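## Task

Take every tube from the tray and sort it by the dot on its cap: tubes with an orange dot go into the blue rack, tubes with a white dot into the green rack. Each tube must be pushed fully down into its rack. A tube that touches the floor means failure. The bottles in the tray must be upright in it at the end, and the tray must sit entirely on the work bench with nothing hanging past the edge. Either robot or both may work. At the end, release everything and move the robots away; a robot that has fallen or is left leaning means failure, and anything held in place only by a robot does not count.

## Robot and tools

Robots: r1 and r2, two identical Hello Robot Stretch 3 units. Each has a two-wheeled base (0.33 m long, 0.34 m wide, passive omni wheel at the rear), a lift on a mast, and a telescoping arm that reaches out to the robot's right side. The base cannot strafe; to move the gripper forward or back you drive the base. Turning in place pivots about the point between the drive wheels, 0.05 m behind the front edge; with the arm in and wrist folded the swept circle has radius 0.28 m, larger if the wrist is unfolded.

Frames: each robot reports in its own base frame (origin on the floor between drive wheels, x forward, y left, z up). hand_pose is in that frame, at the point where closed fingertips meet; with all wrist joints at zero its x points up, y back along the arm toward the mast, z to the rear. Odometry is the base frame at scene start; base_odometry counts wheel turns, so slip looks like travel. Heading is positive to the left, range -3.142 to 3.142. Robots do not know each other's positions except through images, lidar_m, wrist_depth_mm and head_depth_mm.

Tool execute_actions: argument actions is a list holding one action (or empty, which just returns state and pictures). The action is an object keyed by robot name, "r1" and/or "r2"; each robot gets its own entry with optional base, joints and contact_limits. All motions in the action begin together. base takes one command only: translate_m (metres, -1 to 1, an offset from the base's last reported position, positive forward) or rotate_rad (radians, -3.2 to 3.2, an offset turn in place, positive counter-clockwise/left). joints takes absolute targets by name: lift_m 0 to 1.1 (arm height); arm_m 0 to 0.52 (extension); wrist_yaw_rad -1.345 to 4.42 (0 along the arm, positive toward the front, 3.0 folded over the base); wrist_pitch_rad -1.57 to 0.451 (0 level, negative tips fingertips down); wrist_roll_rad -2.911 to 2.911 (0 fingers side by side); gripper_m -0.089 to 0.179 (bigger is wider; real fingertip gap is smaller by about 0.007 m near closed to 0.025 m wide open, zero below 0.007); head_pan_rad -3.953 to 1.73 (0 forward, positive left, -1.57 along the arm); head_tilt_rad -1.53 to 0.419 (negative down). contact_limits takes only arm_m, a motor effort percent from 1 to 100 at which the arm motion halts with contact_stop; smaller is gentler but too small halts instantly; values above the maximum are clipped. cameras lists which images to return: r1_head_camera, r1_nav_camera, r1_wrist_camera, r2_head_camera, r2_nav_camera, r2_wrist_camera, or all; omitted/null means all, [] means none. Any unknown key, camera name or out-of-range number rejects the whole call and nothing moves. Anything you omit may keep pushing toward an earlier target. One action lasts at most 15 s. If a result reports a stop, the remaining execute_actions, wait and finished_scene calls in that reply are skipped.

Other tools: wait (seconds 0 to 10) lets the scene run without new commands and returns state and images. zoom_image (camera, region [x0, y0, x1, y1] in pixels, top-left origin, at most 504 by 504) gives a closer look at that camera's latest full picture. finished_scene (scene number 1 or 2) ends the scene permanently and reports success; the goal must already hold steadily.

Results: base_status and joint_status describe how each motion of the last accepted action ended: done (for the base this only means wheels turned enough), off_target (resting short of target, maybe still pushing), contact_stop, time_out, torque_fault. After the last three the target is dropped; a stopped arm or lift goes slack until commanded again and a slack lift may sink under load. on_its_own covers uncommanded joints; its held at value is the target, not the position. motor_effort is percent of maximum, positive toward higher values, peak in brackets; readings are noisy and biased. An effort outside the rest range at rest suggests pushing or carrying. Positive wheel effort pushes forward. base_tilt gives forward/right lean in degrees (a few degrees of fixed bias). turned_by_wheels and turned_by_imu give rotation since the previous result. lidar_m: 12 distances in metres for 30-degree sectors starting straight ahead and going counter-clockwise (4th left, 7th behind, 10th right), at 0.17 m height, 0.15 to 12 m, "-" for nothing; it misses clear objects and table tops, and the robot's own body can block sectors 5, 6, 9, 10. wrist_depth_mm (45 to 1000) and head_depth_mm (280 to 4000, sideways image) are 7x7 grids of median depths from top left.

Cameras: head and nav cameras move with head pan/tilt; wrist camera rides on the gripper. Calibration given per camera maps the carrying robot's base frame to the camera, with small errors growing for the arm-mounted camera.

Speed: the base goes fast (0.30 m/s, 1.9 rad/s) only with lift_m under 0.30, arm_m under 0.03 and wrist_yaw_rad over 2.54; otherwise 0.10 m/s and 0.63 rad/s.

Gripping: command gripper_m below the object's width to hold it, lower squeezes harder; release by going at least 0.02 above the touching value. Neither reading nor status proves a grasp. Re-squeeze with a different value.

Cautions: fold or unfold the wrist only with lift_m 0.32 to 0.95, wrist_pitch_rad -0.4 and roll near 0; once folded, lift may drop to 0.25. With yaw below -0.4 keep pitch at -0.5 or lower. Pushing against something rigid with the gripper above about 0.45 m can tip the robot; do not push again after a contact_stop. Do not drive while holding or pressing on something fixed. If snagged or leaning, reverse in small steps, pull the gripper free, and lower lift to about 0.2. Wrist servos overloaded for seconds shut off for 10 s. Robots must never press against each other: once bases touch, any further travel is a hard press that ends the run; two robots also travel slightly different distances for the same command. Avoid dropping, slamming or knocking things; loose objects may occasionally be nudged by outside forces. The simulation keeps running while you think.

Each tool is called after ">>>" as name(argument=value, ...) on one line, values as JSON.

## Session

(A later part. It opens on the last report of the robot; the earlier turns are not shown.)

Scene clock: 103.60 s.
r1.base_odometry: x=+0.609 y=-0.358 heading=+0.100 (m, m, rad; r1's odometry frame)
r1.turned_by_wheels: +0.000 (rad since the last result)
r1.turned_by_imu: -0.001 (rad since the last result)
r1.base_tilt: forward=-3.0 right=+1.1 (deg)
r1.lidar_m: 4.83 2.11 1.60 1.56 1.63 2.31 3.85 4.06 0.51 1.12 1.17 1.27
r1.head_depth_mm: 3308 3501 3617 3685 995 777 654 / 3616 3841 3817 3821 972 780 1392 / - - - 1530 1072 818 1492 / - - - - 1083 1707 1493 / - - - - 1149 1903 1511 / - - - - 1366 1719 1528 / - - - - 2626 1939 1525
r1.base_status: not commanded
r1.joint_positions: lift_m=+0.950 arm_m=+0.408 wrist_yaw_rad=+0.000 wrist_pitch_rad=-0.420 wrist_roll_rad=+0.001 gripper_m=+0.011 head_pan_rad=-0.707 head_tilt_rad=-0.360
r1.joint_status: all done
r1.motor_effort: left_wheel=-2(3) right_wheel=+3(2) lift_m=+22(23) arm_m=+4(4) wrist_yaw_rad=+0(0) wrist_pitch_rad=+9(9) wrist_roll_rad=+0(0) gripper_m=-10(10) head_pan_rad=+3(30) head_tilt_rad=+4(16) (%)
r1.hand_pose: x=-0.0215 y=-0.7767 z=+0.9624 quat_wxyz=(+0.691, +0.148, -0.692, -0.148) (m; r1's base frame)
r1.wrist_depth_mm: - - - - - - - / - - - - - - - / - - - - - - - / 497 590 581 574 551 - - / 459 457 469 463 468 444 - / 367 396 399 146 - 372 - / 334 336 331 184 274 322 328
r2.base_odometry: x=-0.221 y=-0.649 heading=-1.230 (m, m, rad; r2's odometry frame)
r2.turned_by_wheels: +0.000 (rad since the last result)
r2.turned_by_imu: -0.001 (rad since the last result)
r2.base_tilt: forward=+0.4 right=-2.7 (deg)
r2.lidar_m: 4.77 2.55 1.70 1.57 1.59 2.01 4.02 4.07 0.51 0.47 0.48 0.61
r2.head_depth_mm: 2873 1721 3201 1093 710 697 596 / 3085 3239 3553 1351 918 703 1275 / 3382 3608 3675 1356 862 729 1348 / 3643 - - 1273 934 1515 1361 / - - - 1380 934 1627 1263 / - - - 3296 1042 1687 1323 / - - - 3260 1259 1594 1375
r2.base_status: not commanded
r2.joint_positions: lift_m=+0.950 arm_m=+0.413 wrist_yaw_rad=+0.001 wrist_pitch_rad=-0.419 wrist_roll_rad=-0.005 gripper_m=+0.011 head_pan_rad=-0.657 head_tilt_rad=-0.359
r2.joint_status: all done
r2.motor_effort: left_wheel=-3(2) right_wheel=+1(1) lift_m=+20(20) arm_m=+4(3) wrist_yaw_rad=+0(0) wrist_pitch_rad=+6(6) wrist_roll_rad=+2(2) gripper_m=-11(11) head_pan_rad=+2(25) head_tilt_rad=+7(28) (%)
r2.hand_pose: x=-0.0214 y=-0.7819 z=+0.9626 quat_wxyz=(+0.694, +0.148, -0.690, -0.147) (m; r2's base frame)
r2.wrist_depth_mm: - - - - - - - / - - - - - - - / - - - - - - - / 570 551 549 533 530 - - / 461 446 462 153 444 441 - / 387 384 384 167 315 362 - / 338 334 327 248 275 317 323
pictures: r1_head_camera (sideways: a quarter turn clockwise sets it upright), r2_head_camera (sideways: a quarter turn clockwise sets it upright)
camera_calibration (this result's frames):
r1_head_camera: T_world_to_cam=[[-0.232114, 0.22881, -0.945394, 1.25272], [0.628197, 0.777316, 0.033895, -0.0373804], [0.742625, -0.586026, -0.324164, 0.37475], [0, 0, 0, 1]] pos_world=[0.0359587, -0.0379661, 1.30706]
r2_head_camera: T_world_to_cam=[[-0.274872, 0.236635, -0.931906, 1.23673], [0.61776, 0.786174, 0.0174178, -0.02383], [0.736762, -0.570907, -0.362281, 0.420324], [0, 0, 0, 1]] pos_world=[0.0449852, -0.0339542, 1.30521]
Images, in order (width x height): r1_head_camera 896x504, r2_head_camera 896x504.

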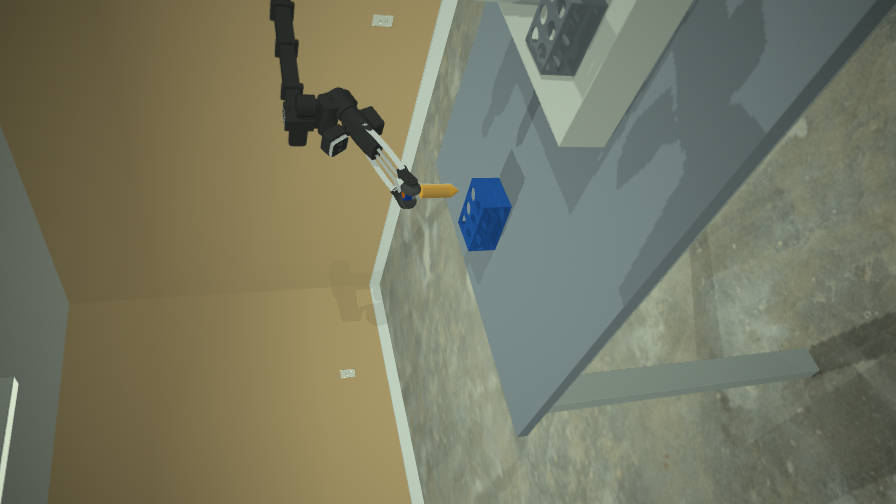

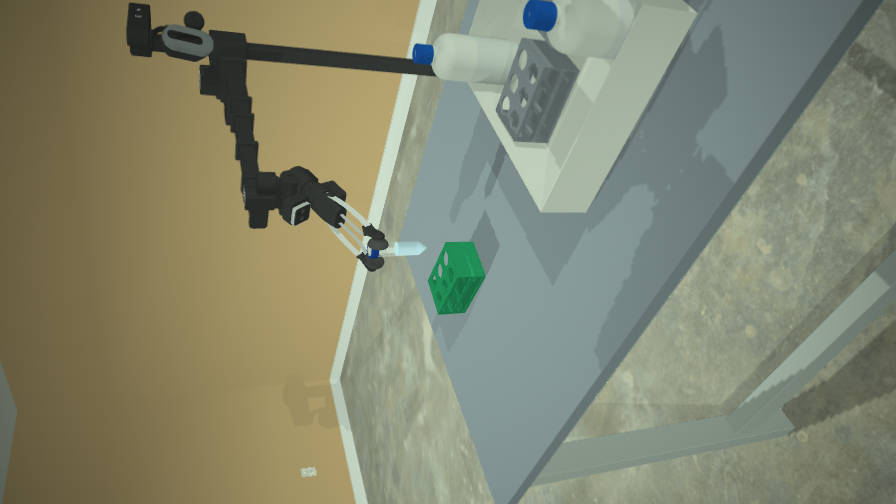

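>>> execute_actions(actions=[{"r1":{"joints":{"arm_m":0.436,"lift_m":0.935}},"r2":{"joints":{"arm_m":0.424,"lift_m":0.933}}}], cameras=["r1_head_camera","r2_head_camera"])

>>> zoom_image(camera="r1_head_camera", region=[400,150,520,270])

>>> zoom_image(camera="r2_head_camera", region=[370,210,490,330])

Scene clock: 109.70 s.
r1.base_odometry: x=+0.609 y=-0.358 heading=+0.100 (m, m, rad; r1's odometry frame)
r1.turned_by_wheels: +0.000 (rad since the last result)
r1.turned_by_imu: -0.001 (rad since the last result)
r1.base_tilt: forward=-2.9 right=+1.1 (deg)
r1.lidar_m: 4.83 2.11 1.59 1.56 1.63 2.31 3.85 4.04 0.51 1.12 1.18 1.27
r1.head_depth_mm: 3361 3360 3588 3653 989 777 654 / 3678 3867 3861 3931 968 783 1400 / - - - 1437 1065 816 1489 / - - - - 1070 1694 1499 / - - - - 1148 1891 1514 / - - - - 1365 1724 1511 / - - - - 2647 1957 1521
r1.base_status: not commanded
r1.joint_positions: lift_m=+0.935 arm_m=+0.436 wrist_yaw_rad=+0.000 wrist_pitch_rad=-0.420 wrist_roll_rad=+0.001 gripper_m=+0.011 head_pan_rad=-0.707 head_tilt_rad=-0.359
r1.joint_status: all done
r1.motor_effort: left_wheel=-2(3) right_wheel=+3(2) lift_m=+23(24) arm_m=+4(2) wrist_yaw_rad=+0(0) wrist_pitch_rad=+9(9) wrist_roll_rad=+0(0) gripper_m=-10(10) head_pan_rad=+3(2) head_tilt_rad=+4(4) (%)
r1.hand_pose: x=-0.0215 y=-0.8047 z=+0.9474 quat_wxyz=(+0.691, +0.148, -0.692, -0.148) (m; r1's base frame)
r1.wrist_depth_mm: - - - - - - - / - - - - - - - / - - - - - - - / 576 569 556 535 530 - - / 387 444 449 438 442 425 - / 353 378 380 146 - 358 - / 323 323 315 183 263 307 304
r2.base_odometry: x=-0.221 y=-0.649 heading=-1.230 (m, m, rad; r2's odometry frame)
r2.turned_by_wheels: +0.000 (rad since the last result)
r2.turned_by_imu: -0.001 (rad since the last result)
r2.base_tilt: forward=+0.5 right=-2.8 (deg)
r2.lidar_m: 4.77 2.55 1.70 1.57 1.59 2.01 4.02 4.08 0.51 0.47 0.48 0.60
r2.head_depth_mm: 2840 1737 3164 1255 711 694 597 / 3119 3227 3556 1353 917 702 1269 / 3403 3650 3716 1356 859 727 1352 / 3704 - - 1228 934 1531 1351 / - - - 1374 939 1630 1253 / - - - 3237 1042 1694 1334 / - - - 3240 1262 1574 1371
r2.base_status: not commanded
r2.joint_positions: lift_m=+0.933 arm_m=+0.424 wrist_yaw_rad=+0.001 wrist_pitch_rad=-0.419 wrist_roll_rad=-0.005 gripper_m=+0.011 head_pan_rad=-0.657 head_tilt_rad=-0.359
r2.joint_status: all done
r2.motor_effort: left_wheel=-2(2) right_wheel=+2(2) lift_m=+20(24) arm_m=+3(4) wrist_yaw_rad=-1(1) wrist_pitch_rad=+6(6) wrist_roll_rad=+2(2) gripper_m=-11(11) head_pan_rad=+1(2) head_tilt_rad=+6(6) (%)
r2.hand_pose: x=-0.0214 y=-0.7928 z=+0.9456 quat_wxyz=(+0.694, +0.148, -0.690, -0.147) (m; r2's base frame)
r2.wrist_depth_mm: - - - - - - - / - - - - - - - / - - - - - - - / 531 531 507 501 489 - - / 438 428 434 153 421 405 - / 367 364 363 167 301 344 - / 320 317 309 233 259 298 294
pictures: r1_head_camera (sideways: a quarter turn clockwise sets it upright), r2_head_camera (sideways: a quarter turn clockwise sets it upright)
camera_calibration (this result's frames):
r1_head_camera: T_world_to_cam=[[-0.232017, 0.228699, -0.945444, 1.25279], [0.628143, 0.77736, 0.0338907, -0.0373745], [0.742701, -0.586011, -0.324016, 0.374557], [0, 0, 0, 1]] pos_world=[0.0359605, -0.0379637, 1.30707]
r2_head_camera: T_world_to_cam=[[-0.274808, 0.236566, -0.931943, 1.23678], [0.617725, 0.786202, 0.0174187, -0.0238309], [0.736815, -0.570897, -0.362187, 0.420202], [0, 0, 0, 1]] pos_world=[0.0449864, -0.0339524, 1.30521]
Images, in order (width x height): r1_head_camera 896x504, r2_head_camera 896x504.

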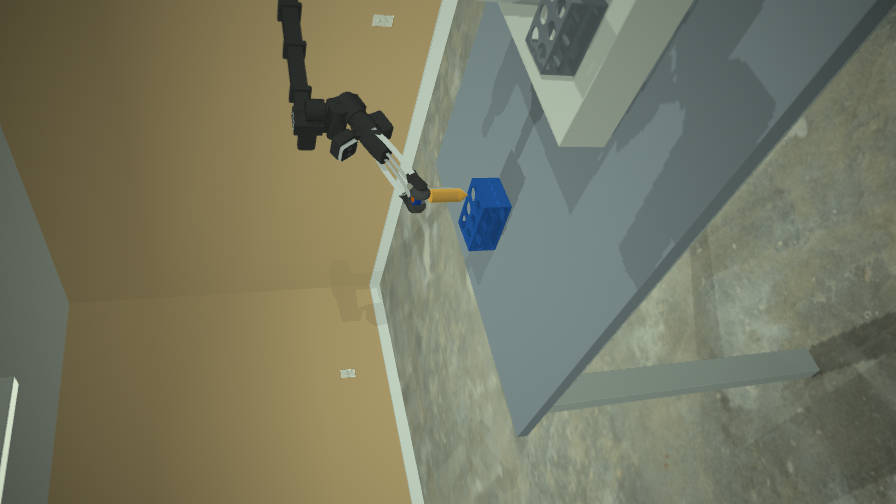

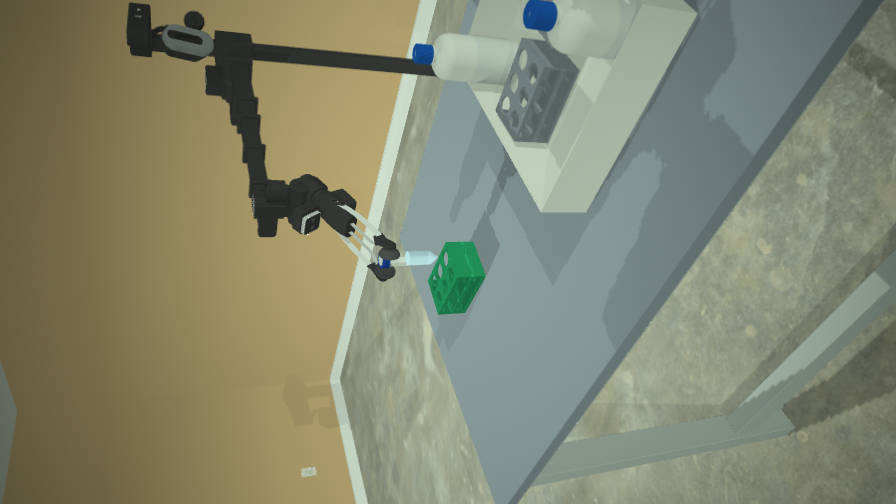

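Region (400, 150, 520, 270) of r1_head_camera's 896x504 image, scaled by 4.200, with more detail than that image has.

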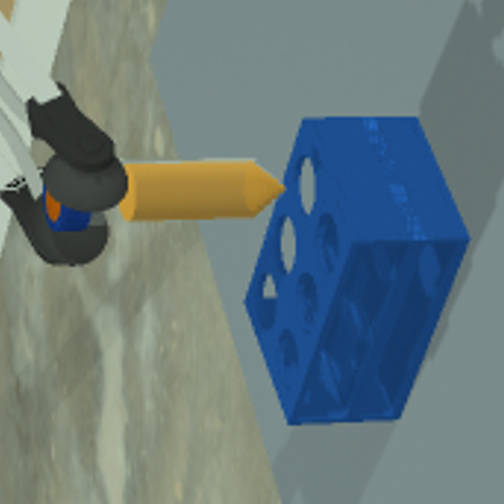

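Region (370, 210, 490, 330) of r2_head_camera's 896x504 image, scaled by 4.200, with more detail than that image has.

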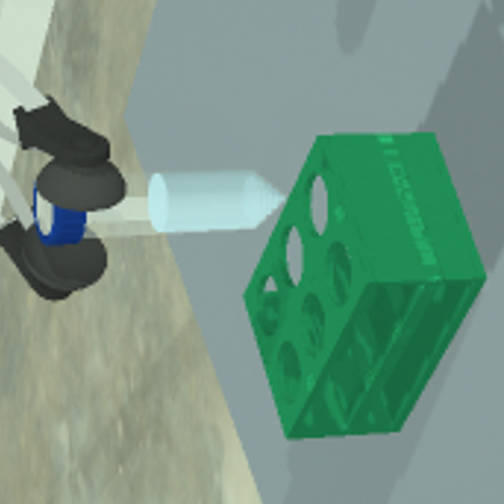

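>>> execute_actions(actions=[{"r1":{"joints":{"arm_m":0.438,"lift_m":0.89}},"r2":{"joints":{"arm_m":0.422,"lift_m":0.892}}}], cameras=["r1_head_camera","r2_head_camera"])

>>> zoom_image(camera="r1_head_camera", region=[400,150,520,270])

>>> zoom_image(camera="r2_head_camera", region=[370,210,490,330])

Scene clock: 118.17 s.
r1.base_odometry: x=+0.609 y=-0.358 heading=+0.100 (m, m, rad; r1's odometry frame)
r1.turned_by_wheels: +0.000 (rad since the last result)
r1.turned_by_imu: -0.001 (rad since the last result)
r1.base_tilt: forward=-3.1 right=+1.1 (deg)
r1.lidar_m: 4.82 2.12 1.59 1.55 1.63 2.31 3.85 4.03 0.51 1.12 1.17 1.28
r1.head_depth_mm: 3221 3465 3513 3672 992 778 654 / 3661 3856 3859 1634 975 780 1391 / - - - 1363 1064 820 1489 / - - - - 1078 1701 1487 / - - - - 1150 1913 1500 / - - - - 1372 1736 1502 / - - - - 2672 1936 1527
r1.base_status: not commanded
r1.joint_positions: lift_m=+0.890 arm_m=+0.438 wrist_yaw_rad=+0.000 wrist_pitch_rad=-0.420 wrist_roll_rad=+0.001 gripper_m=+0.011 head_pan_rad=-0.707 head_tilt_rad=-0.359
r1.joint_status: all done
r1.motor_effort: left_wheel=-2(2) right_wheel=+3(3) lift_m=+22(23) arm_m=+4(4) wrist_yaw_rad=+0(0) wrist_pitch_rad=+9(9) wrist_roll_rad=+0(0) gripper_m=-10(10) head_pan_rad=+3(2) head_tilt_rad=+4(4) (%)
r1.hand_pose: x=-0.0215 y=-0.8067 z=+0.9024 quat_wxyz=(+0.691, +0.148, -0.692, -0.148) (m; r1's base frame)
r1.wrist_depth_mm: - - - - - - - / - - - - - - - / - - - - - - - / 397 480 475 459 451 437 - / 356 386 381 370 376 356 - / 323 321 321 146 - 300 298 / 279 275 271 195 209 253 260
r2.base_odometry: x=-0.221 y=-0.649 heading=-1.230 (m, m, rad; r2's odometry frame)
r2.turned_by_wheels: +0.000 (rad since the last result)
r2.turned_by_imu: -0.001 (rad since the last result)
r2.base_tilt: forward=+0.4 right=-2.8 (deg)
r2.lidar_m: 4.78 2.55 1.70 1.57 1.59 2.01 4.00 4.08 0.51 0.47 0.48 0.60
r2.head_depth_mm: 2892 2915 3153 1254 713 695 595 / 3107 3301 3528 1353 915 702 1275 / 3329 3636 3654 1370 864 729 1348 / 3678 - - 1223 931 1540 1355 / - - - 1390 937 1649 1257 / - - - 3291 1035 1690 1332 / - - - 3282 1262 1581 1374
r2.base_status: not commanded
r2.joint_positions: lift_m=+0.892 arm_m=+0.422 wrist_yaw_rad=+0.001 wrist_pitch_rad=-0.419 wrist_roll_rad=-0.005 gripper_m=+0.011 head_pan_rad=-0.657 head_tilt_rad=-0.359
r2.joint_status: all done
r2.motor_effort: left_wheel=-2(2) right_wheel=+2(2) lift_m=+20(24) arm_m=-4(3) wrist_yaw_rad=+1(0) wrist_pitch_rad=+6(6) wrist_roll_rad=+2(2) gripper_m=-11(10) head_pan_rad=+3(2) head_tilt_rad=+5(7) (%)
r2.hand_pose: x=-0.0214 y=-0.7916 z=+0.9046 quat_wxyz=(+0.694, +0.148, -0.690, -0.147) (m; r2's base frame)
r2.wrist_depth_mm: - - - - - - - / - - - - - - - / - - 565 549 544 - - / 461 451 441 426 427 418 - / 379 372 382 153 359 344 - / 315 309 311 168 249 293 295 / 276 272 264 193 208 252 256
pictures: r1_head_camera (sideways: a quarter turn clockwise sets it upright), r2_head_camera (sideways: a quarter turn clockwise sets it upright)
camera_calibration (this result's frames):
r1_head_camera: T_world_to_cam=[[-0.232004, 0.228681, -0.945452, 1.2528], [0.62813, 0.77737, 0.0338901, -0.0373736], [0.742716, -0.586004, -0.323994, 0.374528], [0, 0, 0, 1]] pos_world=[0.035961, -0.0379631, 1.30707]
r2_head_camera: T_world_to_cam=[[-0.274791, 0.23654, -0.931954, 1.23679], [0.6177, 0.786221, 0.017419, -0.0238311], [0.736842, -0.570882, -0.362157, 0.420163], [0, 0, 0, 1]] pos_world=[0.0449873, -0.0339511, 1.30522]
Images, in order (width x height): r1_head_camera 896x504, r2_head_camera 896x504.

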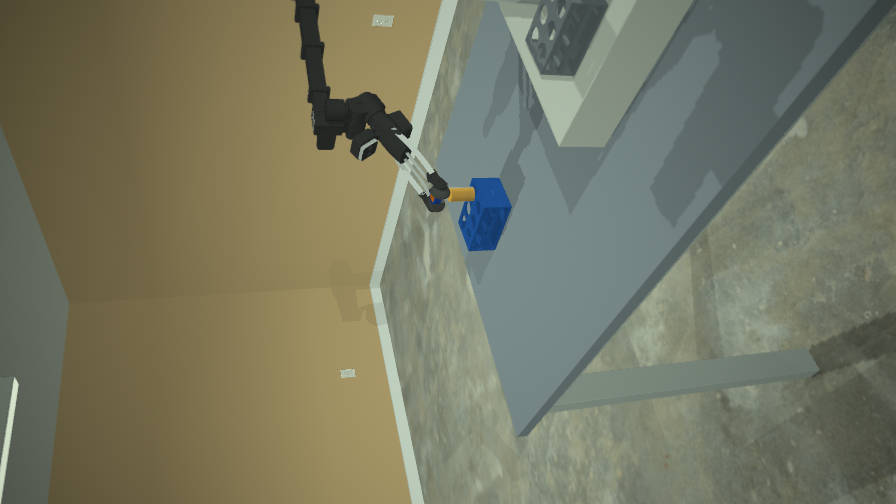

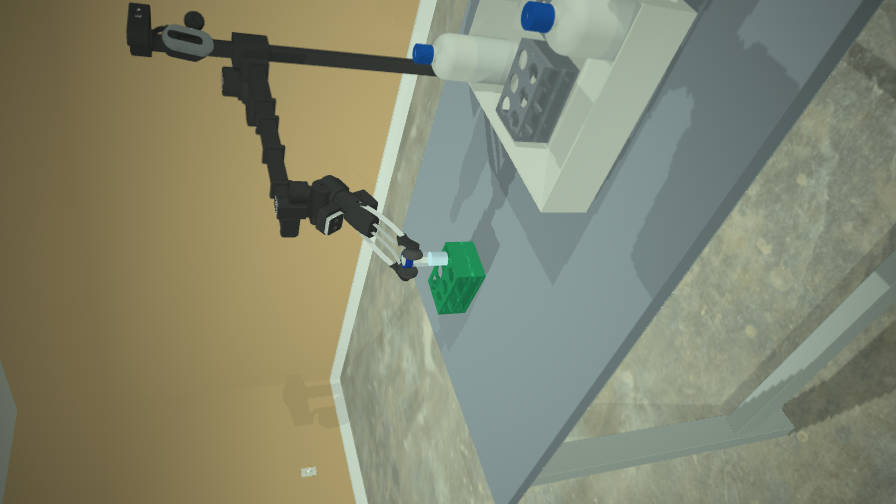

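Region (400, 150, 520, 270) of r1_head_camera's 896x504 image, scaled by 4.200, with more detail than that image has.

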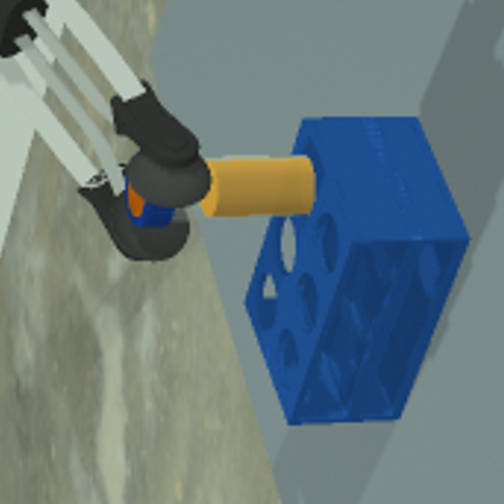

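Region (370, 210, 490, 330) of r2_head_camera's 896x504 image, scaled by 4.200, with more detail than that image has.

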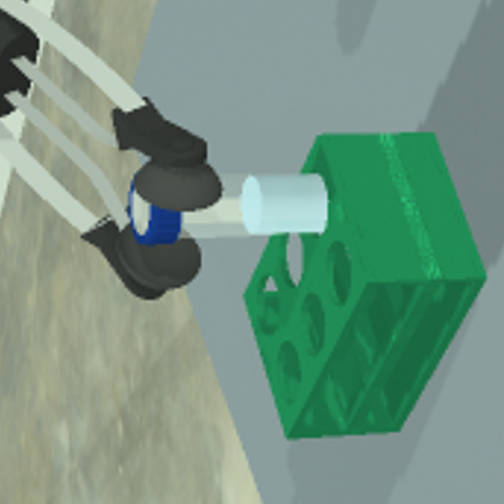

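>>> execute_actions(actions=[{"r1":{"joints":{"lift_m":0.859}},"r2":{"joints":{"lift_m":0.862}}}], cameras=["r1_wrist_camera","r2_wrist_camera"])

>>> execute_actions(actions=[{"r1":{"joints":{"gripper_m":0.07}},"r2":{"joints":{"gripper_m":0.07}}}], cameras=["r1_wrist_camera","r2_wrist_camera"])

>>> execute_actions(actions=[{"r1":{"joints":{"arm_m":0.05,"lift_m":0.88}},"r2":{"joints":{"arm_m":0.05,"lift_m":0.88}}}], cameras=["r1_head_camera","r2_head_camera"])

>>> zoom_image(camera="r1_head_camera", region=[400,150,520,270])

>>> zoom_image(camera="r2_head_camera", region=[370,210,490,330])

Scene clock: 123.80 s.
r1.base_odometry: x=+0.609 y=-0.358 heading=+0.100 (m, m, rad; r1's odometry frame)
r1.turned_by_wheels: +0.000 (rad since the last result)
r1.turned_by_imu: -0.001 (rad since the last result)
r1.base_tilt: forward=-3.1 right=+1.1 (deg)
r1.lidar_m: 4.82 2.12 1.59 1.55 1.63 2.30 3.84 4.04 0.51 1.12 1.17 1.28
r1.head_depth_mm: 3313 3488 3562 3695 994 779 655 / 3763 3882 3995 1514 971 783 1399 / - - - 1428 1069 821 1493 / - - - - 1086 1714 1503 / - - - - 1145 1899 1508 / - - - - 1360 1719 1512 / - - - - 2621 1950 1526
r1.base_status: not commanded
r1.joint_positions: lift_m=+0.859 arm_m=+0.438 wrist_yaw_rad=+0.000 wrist_pitch_rad=-0.397 wrist_roll_rad=+0.001 gripper_m=+0.011 head_pan_rad=-0.707 head_tilt_rad=-0.359
r1.joint_status: all done
r1.motor_effort: left_wheel=-3(3) right_wheel=+3(3) lift_m=+20(22) arm_m=+4(4) wrist_yaw_rad=+0(0) wrist_pitch_rad=-2(9) wrist_roll_rad=+0(0) gripper_m=-10(10) head_pan_rad=+3(2) head_tilt_rad=+4(4) (%)
r1.hand_pose: x=-0.0215 y=-0.8096 z=+0.8767 quat_wxyz=(+0.693, +0.140, -0.693, -0.140) (m; r1's base frame)
r1.wrist_depth_mm: - - - - - - - / - - - - - - - / - - - - - - - / 361 451 440 426 412 413 - / 345 355 347 340 347 329 326 / 298 294 294 145 - 265 271 / 253 249 246 177 200 186 234
r2.base_odometry: x=-0.221 y=-0.649 heading=-1.230 (m, m, rad; r2's odometry frame)
r2.turned_by_wheels: +0.000 (rad since the last result)
r2.turned_by_imu: -0.001 (rad since the last result)
r2.base_tilt: forward=+0.5 right=-2.7 (deg)
r2.lidar_m: 4.79 2.55 1.70 1.57 1.59 2.01 4.03 4.08 0.51 0.47 0.48 0.61
r2.head_depth_mm: 2865 2893 3168 1255 710 695 596 / 3117 3293 3517 1347 916 702 1279 / 3384 3642 3851 1370 864 726 1349 / 3712 - - 1224 932 1524 1355 / - - - 1379 941 1633 1254 / - - - 3294 1043 1690 1326 / - - - 3313 1261 1590 1366
r2.base_status: not commanded
r2.joint_positions: lift_m=+0.862 arm_m=+0.422 wrist_yaw_rad=+0.000 wrist_pitch_rad=-0.403 wrist_roll_rad=-0.005 gripper_m=+0.011 head_pan_rad=-0.657 head_tilt_rad=-0.359
r2.joint_status: all done
r2.motor_effort: left_wheel=-2(2) right_wheel=+2(2) lift_m=+18(18) arm_m=-2(3) wrist_yaw_rad=+0(0) wrist_pitch_rad=+1(6) wrist_roll_rad=+2(2) gripper_m=-11(12) head_pan_rad=+2(2) head_tilt_rad=+7(6) (%)
r2.hand_pose: x=-0.0214 y=-0.7935 z=+0.8783 quat_wxyz=(+0.695, +0.142, -0.691, -0.141) (m; r2's base frame)
r2.wrist_depth_mm: - - - - - - - / - - - - - - - / - 532 524 515 494 - - / 427 411 404 395 390 377 - / 342 332 340 152 266 308 320 / 292 283 284 165 211 243 264 / 247 246 239 174 184 220 229
pictures: r1_wrist_camera, r2_wrist_camera
camera_calibration (this result's frames):
r1_wrist_camera: T_world_to_cam=[[-0.998623, -0.00139826, -0.0524475, 0.0360696], [0.0441577, 0.517445, -0.854576, 1.21049], [0.0283337, -0.855715, -0.516671, -0.0742374], [0, 0, 0, 1]] pos_world=[-0.015329, -0.689837, 0.997989]
r2_wrist_camera: T_world_to_cam=[[-0.99984, -0.00513882, -0.017117, -0.00653407], [0.0112596, 0.562659, -0.826613, 1.20397], [0.0138789, -0.826673, -0.562511, 0.00358147], [0, 0, 0, 1]] pos_world=[-0.020139, -0.6745, 0.997124]
Images, in order (width x height): r1_wrist_camera 644x364, r2_wrist_camera 644x364.

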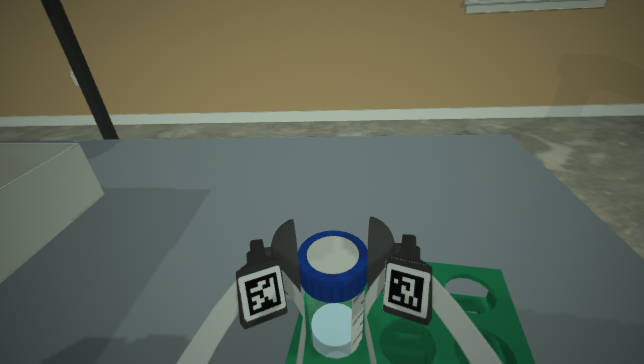

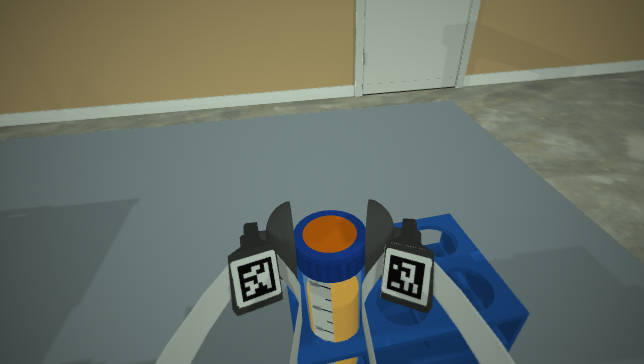

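Scene clock: 124.90 s.
r1.base_odometry: x=+0.609 y=-0.358 heading=+0.100 (m, m, rad; r1's odometry frame)
r1.turned_by_wheels: +0.000 (rad since the last result)
r1.turned_by_imu: +0.000 (rad since the last result)
r1.base_tilt: forward=-3.2 right=+1.1 (deg)
r1.lidar_m: 4.85 2.12 1.59 1.55 1.63 2.31 3.85 4.03 0.51 1.12 1.17 1.27
r1.head_depth_mm: 3270 3482 3563 3655 994 778 656 / 3648 3856 3879 1515 971 781 1395 / - - - 1390 1063 819 1497 / - - - - 1085 1706 1514 / - - - - 1146 1904 1503 / - - - - 1364 1719 1516 / - - - - 2666 1921 1517
r1.base_status: not commanded
r1.joint_positions: lift_m=+0.859 arm_m=+0.438 wrist_yaw_rad=+0.000 wrist_pitch_rad=-0.415 wrist_roll_rad=+0.001 gripper_m=+0.070 head_pan_rad=-0.707 head_tilt_rad=-0.359
r1.joint_status: all done
r1.motor_effort: left_wheel=-3(3) right_wheel=+3(3) lift_m=+22(23) arm_m=+4(4) wrist_yaw_rad=+0(0) wrist_pitch_rad=+7(7) wrist_roll_rad=+0(0) gripper_m=-1(88) head_pan_rad=+3(3) head_tilt_rad=+4(4) (%)
r1.hand_pose: x=-0.0215 y=-0.8074 z=+0.8727 quat_wxyz=(+0.692, +0.146, -0.692, -0.146) (m; r1's base frame)
r1.wrist_depth_mm: - - - - - - - / - - - - - - - / - - - 545 534 - - / 358 431 422 414 401 397 - / 337 344 349 309 335 319 318 / 290 284 - 183 204 259 265 / 248 245 238 173 181 203 229
r2.base_odometry: x=-0.221 y=-0.649 heading=-1.230 (m, m, rad; r2's odometry frame)
r2.turned_by_wheels: +0.000 (rad since the last result)
r2.turned_by_imu: +0.000 (rad since the last result)
r2.base_tilt: forward=+0.3 right=-2.8 (deg)
r2.lidar_m: 4.78 2.55 1.70 1.57 1.59 2.01 4.02 4.06 0.51 0.47 0.48 0.61
r2.head_depth_mm: 2888 2899 3161 1257 707 695 596 / 3167 3351 3519 1359 919 703 1270 / 3348 3606 3720 1363 860 730 1349 / 3744 - - 1212 933 1520 1359 / - - - 1379 937 1630 1254 / - - - 3281 1039 1694 1326 / - - - 3274 1270 1589 1369
r2.base_status: not commanded
r2.joint_positions: lift_m=+0.862 arm_m=+0.422 wrist_yaw_rad=+0.000 wrist_pitch_rad=-0.413 wrist_roll_rad=-0.005 gripper_m=+0.070 head_pan_rad=-0.657 head_tilt_rad=-0.359
r2.joint_status: all done
r2.motor_effort: left_wheel=-1(2) right_wheel=+2(2) lift_m=+19(20) arm_m=-2(2) wrist_yaw_rad=+1(1) wrist_pitch_rad=+4(5) wrist_roll_rad=+2(2) gripper_m=-1(79) head_pan_rad=+2(3) head_tilt_rad=+5(6) (%)
r2.hand_pose: x=-0.0214 y=-0.7923 z=+0.8759 quat_wxyz=(+0.694, +0.146, -0.690, -0.145) (m; r2's base frame)
r2.wrist_depth_mm: - - - - - - - / - - - - - - - / - 523 509 496 481 - - / 408 402 393 389 381 372 - / 333 330 336 152 250 307 305 / 284 280 266 169 217 258 256 / 247 240 241 175 193 213 227
pictures: r1_wrist_camera, r2_wrist_camera
camera_calibration (this result's frames):
r1_wrist_camera: T_world_to_cam=[[-0.998623, -0.000489317, -0.0524644, 0.0366117], [0.0441578, 0.532183, -0.845477, 1.20992], [0.0283344, -0.846629, -0.531429, -0.0542571], [0, 0, 0, 1]] pos_world=[-0.0153289, -0.689818, 0.996049]
r2_wrist_camera: T_world_to_cam=[[-0.99984, -0.00496639, -0.0171654, -0.00638913], [0.0112554, 0.571069, -0.820825, 1.20289], [0.0138792, -0.820887, -0.570922, 0.0152458], [0, 0, 0, 1]] pos_world=[-0.0201387, -0.674448, 0.995953]
Images, in order (width x height): r1_wrist_camera 644x364, r2_wrist_camera 644x364.

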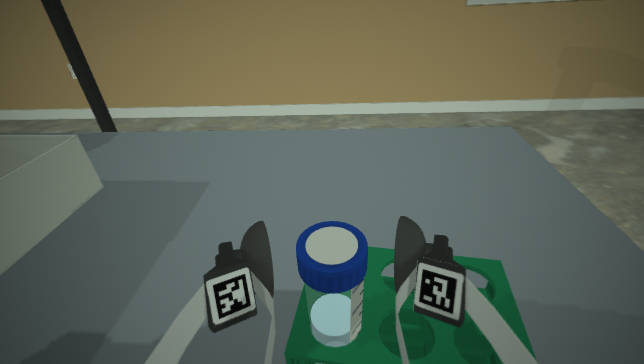

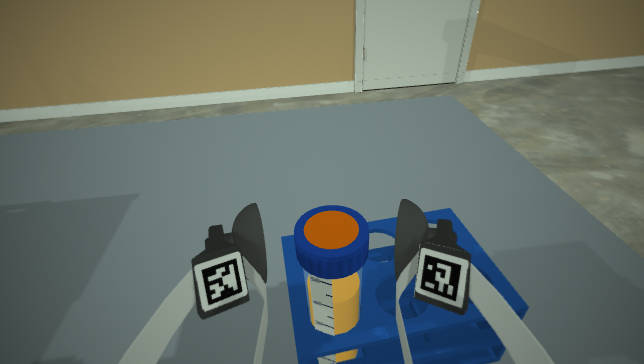

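Scene clock: 128.97 s.
r1.base_odometry: x=+0.609 y=-0.358 heading=+0.100 (m, m, rad; r1's odometry frame)
r1.turned_by_wheels: +0.000 (rad since the last result)
r1.turned_by_imu: -0.001 (rad since the last result)
r1.base_tilt: forward=-3.0 right=+1.0 (deg)
r1.lidar_m: 4.81 2.12 1.59 1.55 1.64 2.31 3.85 4.05 0.51 1.12 1.17 1.27
r1.head_depth_mm: 3316 3434 3674 3587 993 779 655 / 3650 3904 - 3941 968 783 1411 / - - - 1654 1067 815 1495 / - - - - 1078 1708 1495 / - - - - 1151 1885 1500 / - - - - 1350 1735 1511 / - - - - 2621 1934 1530
r1.base_status: not commanded
r1.joint_positions: lift_m=+0.880 arm_m=+0.050 wrist_yaw_rad=+0.000 wrist_pitch_rad=-0.416 wrist_roll_rad=+0.001 gripper_m=+0.070 head_pan_rad=-0.707 head_tilt_rad=-0.359
r1.joint_status: all done
r1.motor_effort: left_wheel=-2(3) right_wheel=+3(3) lift_m=+36(37) arm_m=-1(1) wrist_yaw_rad=+0(0) wrist_pitch_rad=+7(7) wrist_roll_rad=+0(0) gripper_m=+0(0) head_pan_rad=+3(3) head_tilt_rad=+4(4) (%)
r1.hand_pose: x=-0.0215 y=-0.4199 z=+0.8928 quat_wxyz=(+0.692, +0.146, -0.692, -0.146) (m; r1's base frame)
r1.wrist_depth_mm: - - - - - - - / 413 748 - - 847 - - / 409 558 609 539 539 - - / 430 465 464 450 441 429 - / 382 374 381 364 368 348 - / 316 311 - 302 298 295 291 / 279 274 266 263 256 252 250
r2.base_odometry: x=-0.221 y=-0.649 heading=-1.230 (m, m, rad; r2's odometry frame)
r2.turned_by_wheels: +0.000 (rad since the last result)
r2.turned_by_imu: -0.001 (rad since the last result)
r2.base_tilt: forward=+0.3 right=-2.7 (deg)
r2.lidar_m: 4.78 2.55 1.70 1.58 1.59 2.00 4.01 4.10 0.51 0.48 0.48 0.60
r2.head_depth_mm: 2864 2889 3207 1260 710 696 597 / 3157 3253 3409 1353 919 699 1277 / 3416 3605 - 1358 863 729 1346 / 3626 - - 1286 934 1521 1343 / - - - 1379 938 1626 1256 / - - - 3302 1038 1687 1322 / - - - 3295 1267 1584 1357
r2.base_status: not commanded
r2.joint_positions: lift_m=+0.880 arm_m=+0.050 wrist_yaw_rad=+0.000 wrist_pitch_rad=-0.414 wrist_roll_rad=-0.005 gripper_m=+0.070 head_pan_rad=-0.657 head_tilt_rad=-0.359
r2.joint_status: all done
r2.motor_effort: left_wheel=-2(2) right_wheel=+2(2) lift_m=+25(30) arm_m=-3(3) wrist_yaw_rad=+0(0) wrist_pitch_rad=+5(5) wrist_roll_rad=+2(2) gripper_m=+0(1) head_pan_rad=+2(3) head_tilt_rad=+7(6) (%)
r2.hand_pose: x=-0.0214 y=-0.4202 z=+0.8933 quat_wxyz=(+0.694, +0.146, -0.690, -0.145) (m; r2's base frame)
r2.wrist_depth_mm: - - - - - - - / 645 684 763 656 699 - - / 457 546 553 514 518 541 - / 400 437 433 422 417 401 - / 363 356 365 346 350 335 327 / 306 304 284 293 281 288 281 / 265 260 258 262 269 393 961
pictures: r1_head_camera (sideways: a quarter turn clockwise sets it upright), r2_head_camera (sideways: a quarter turn clockwise sets it upright)
camera_calibration (this result's frames):
r1_head_camera: T_world_to_cam=[[-0.231923, 0.228539, -0.945506, 1.25287], [0.627994, 0.77748, 0.0338855, -0.0373668], [0.742857, -0.585913, -0.323837, 0.374323], [0, 0, 0, 1]] pos_world=[0.0359668, -0.0379575, 1.30708]
r2_head_camera: T_world_to_cam=[[-0.274712, 0.236412, -0.93201, 1.23687], [0.617583, 0.786313, 0.0174203, -0.0238322], [0.73697, -0.570808, -0.362013, 0.419975], [0, 0, 0, 1]] pos_world=[0.0449919, -0.0339451, 1.30522]
Images, in order (width x height): r1_head_camera 896x504, r2_head_camera 896x504.

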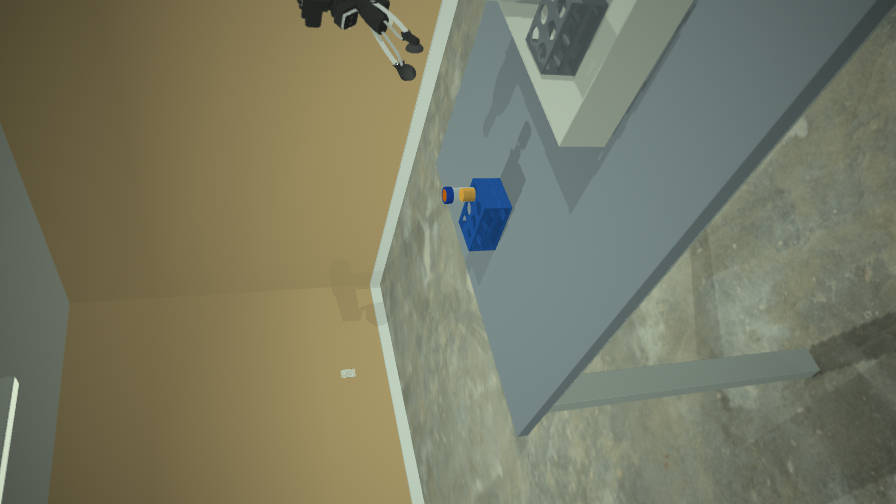

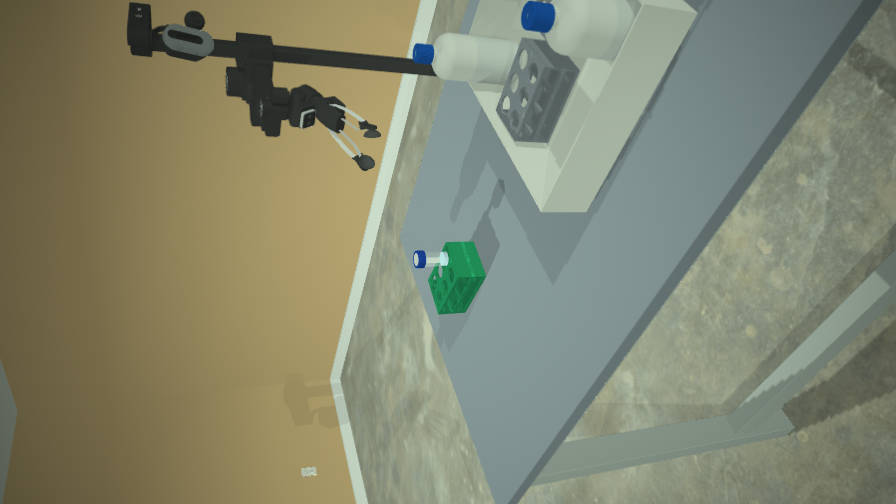

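Region (400, 150, 520, 270) of r1_head_camera's 896x504 image, scaled by 4.200, with more detail than that image has.

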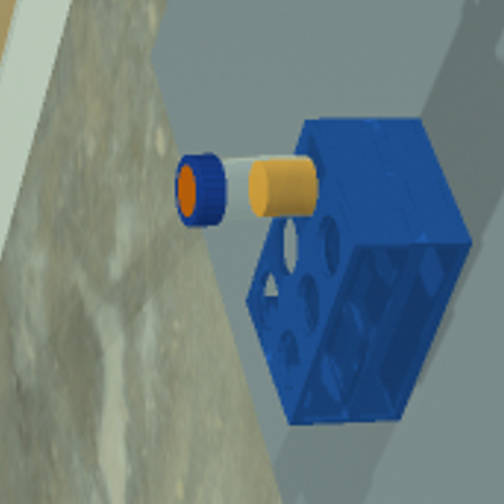

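Region (370, 210, 490, 330) of r2_head_camera's 896x504 image, scaled by 4.200, with more detail than that image has.

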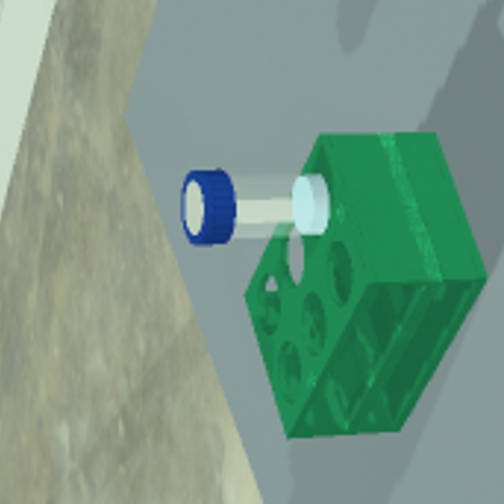

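>>> finished_scene(scene=1)

The scene is finished: the task was done.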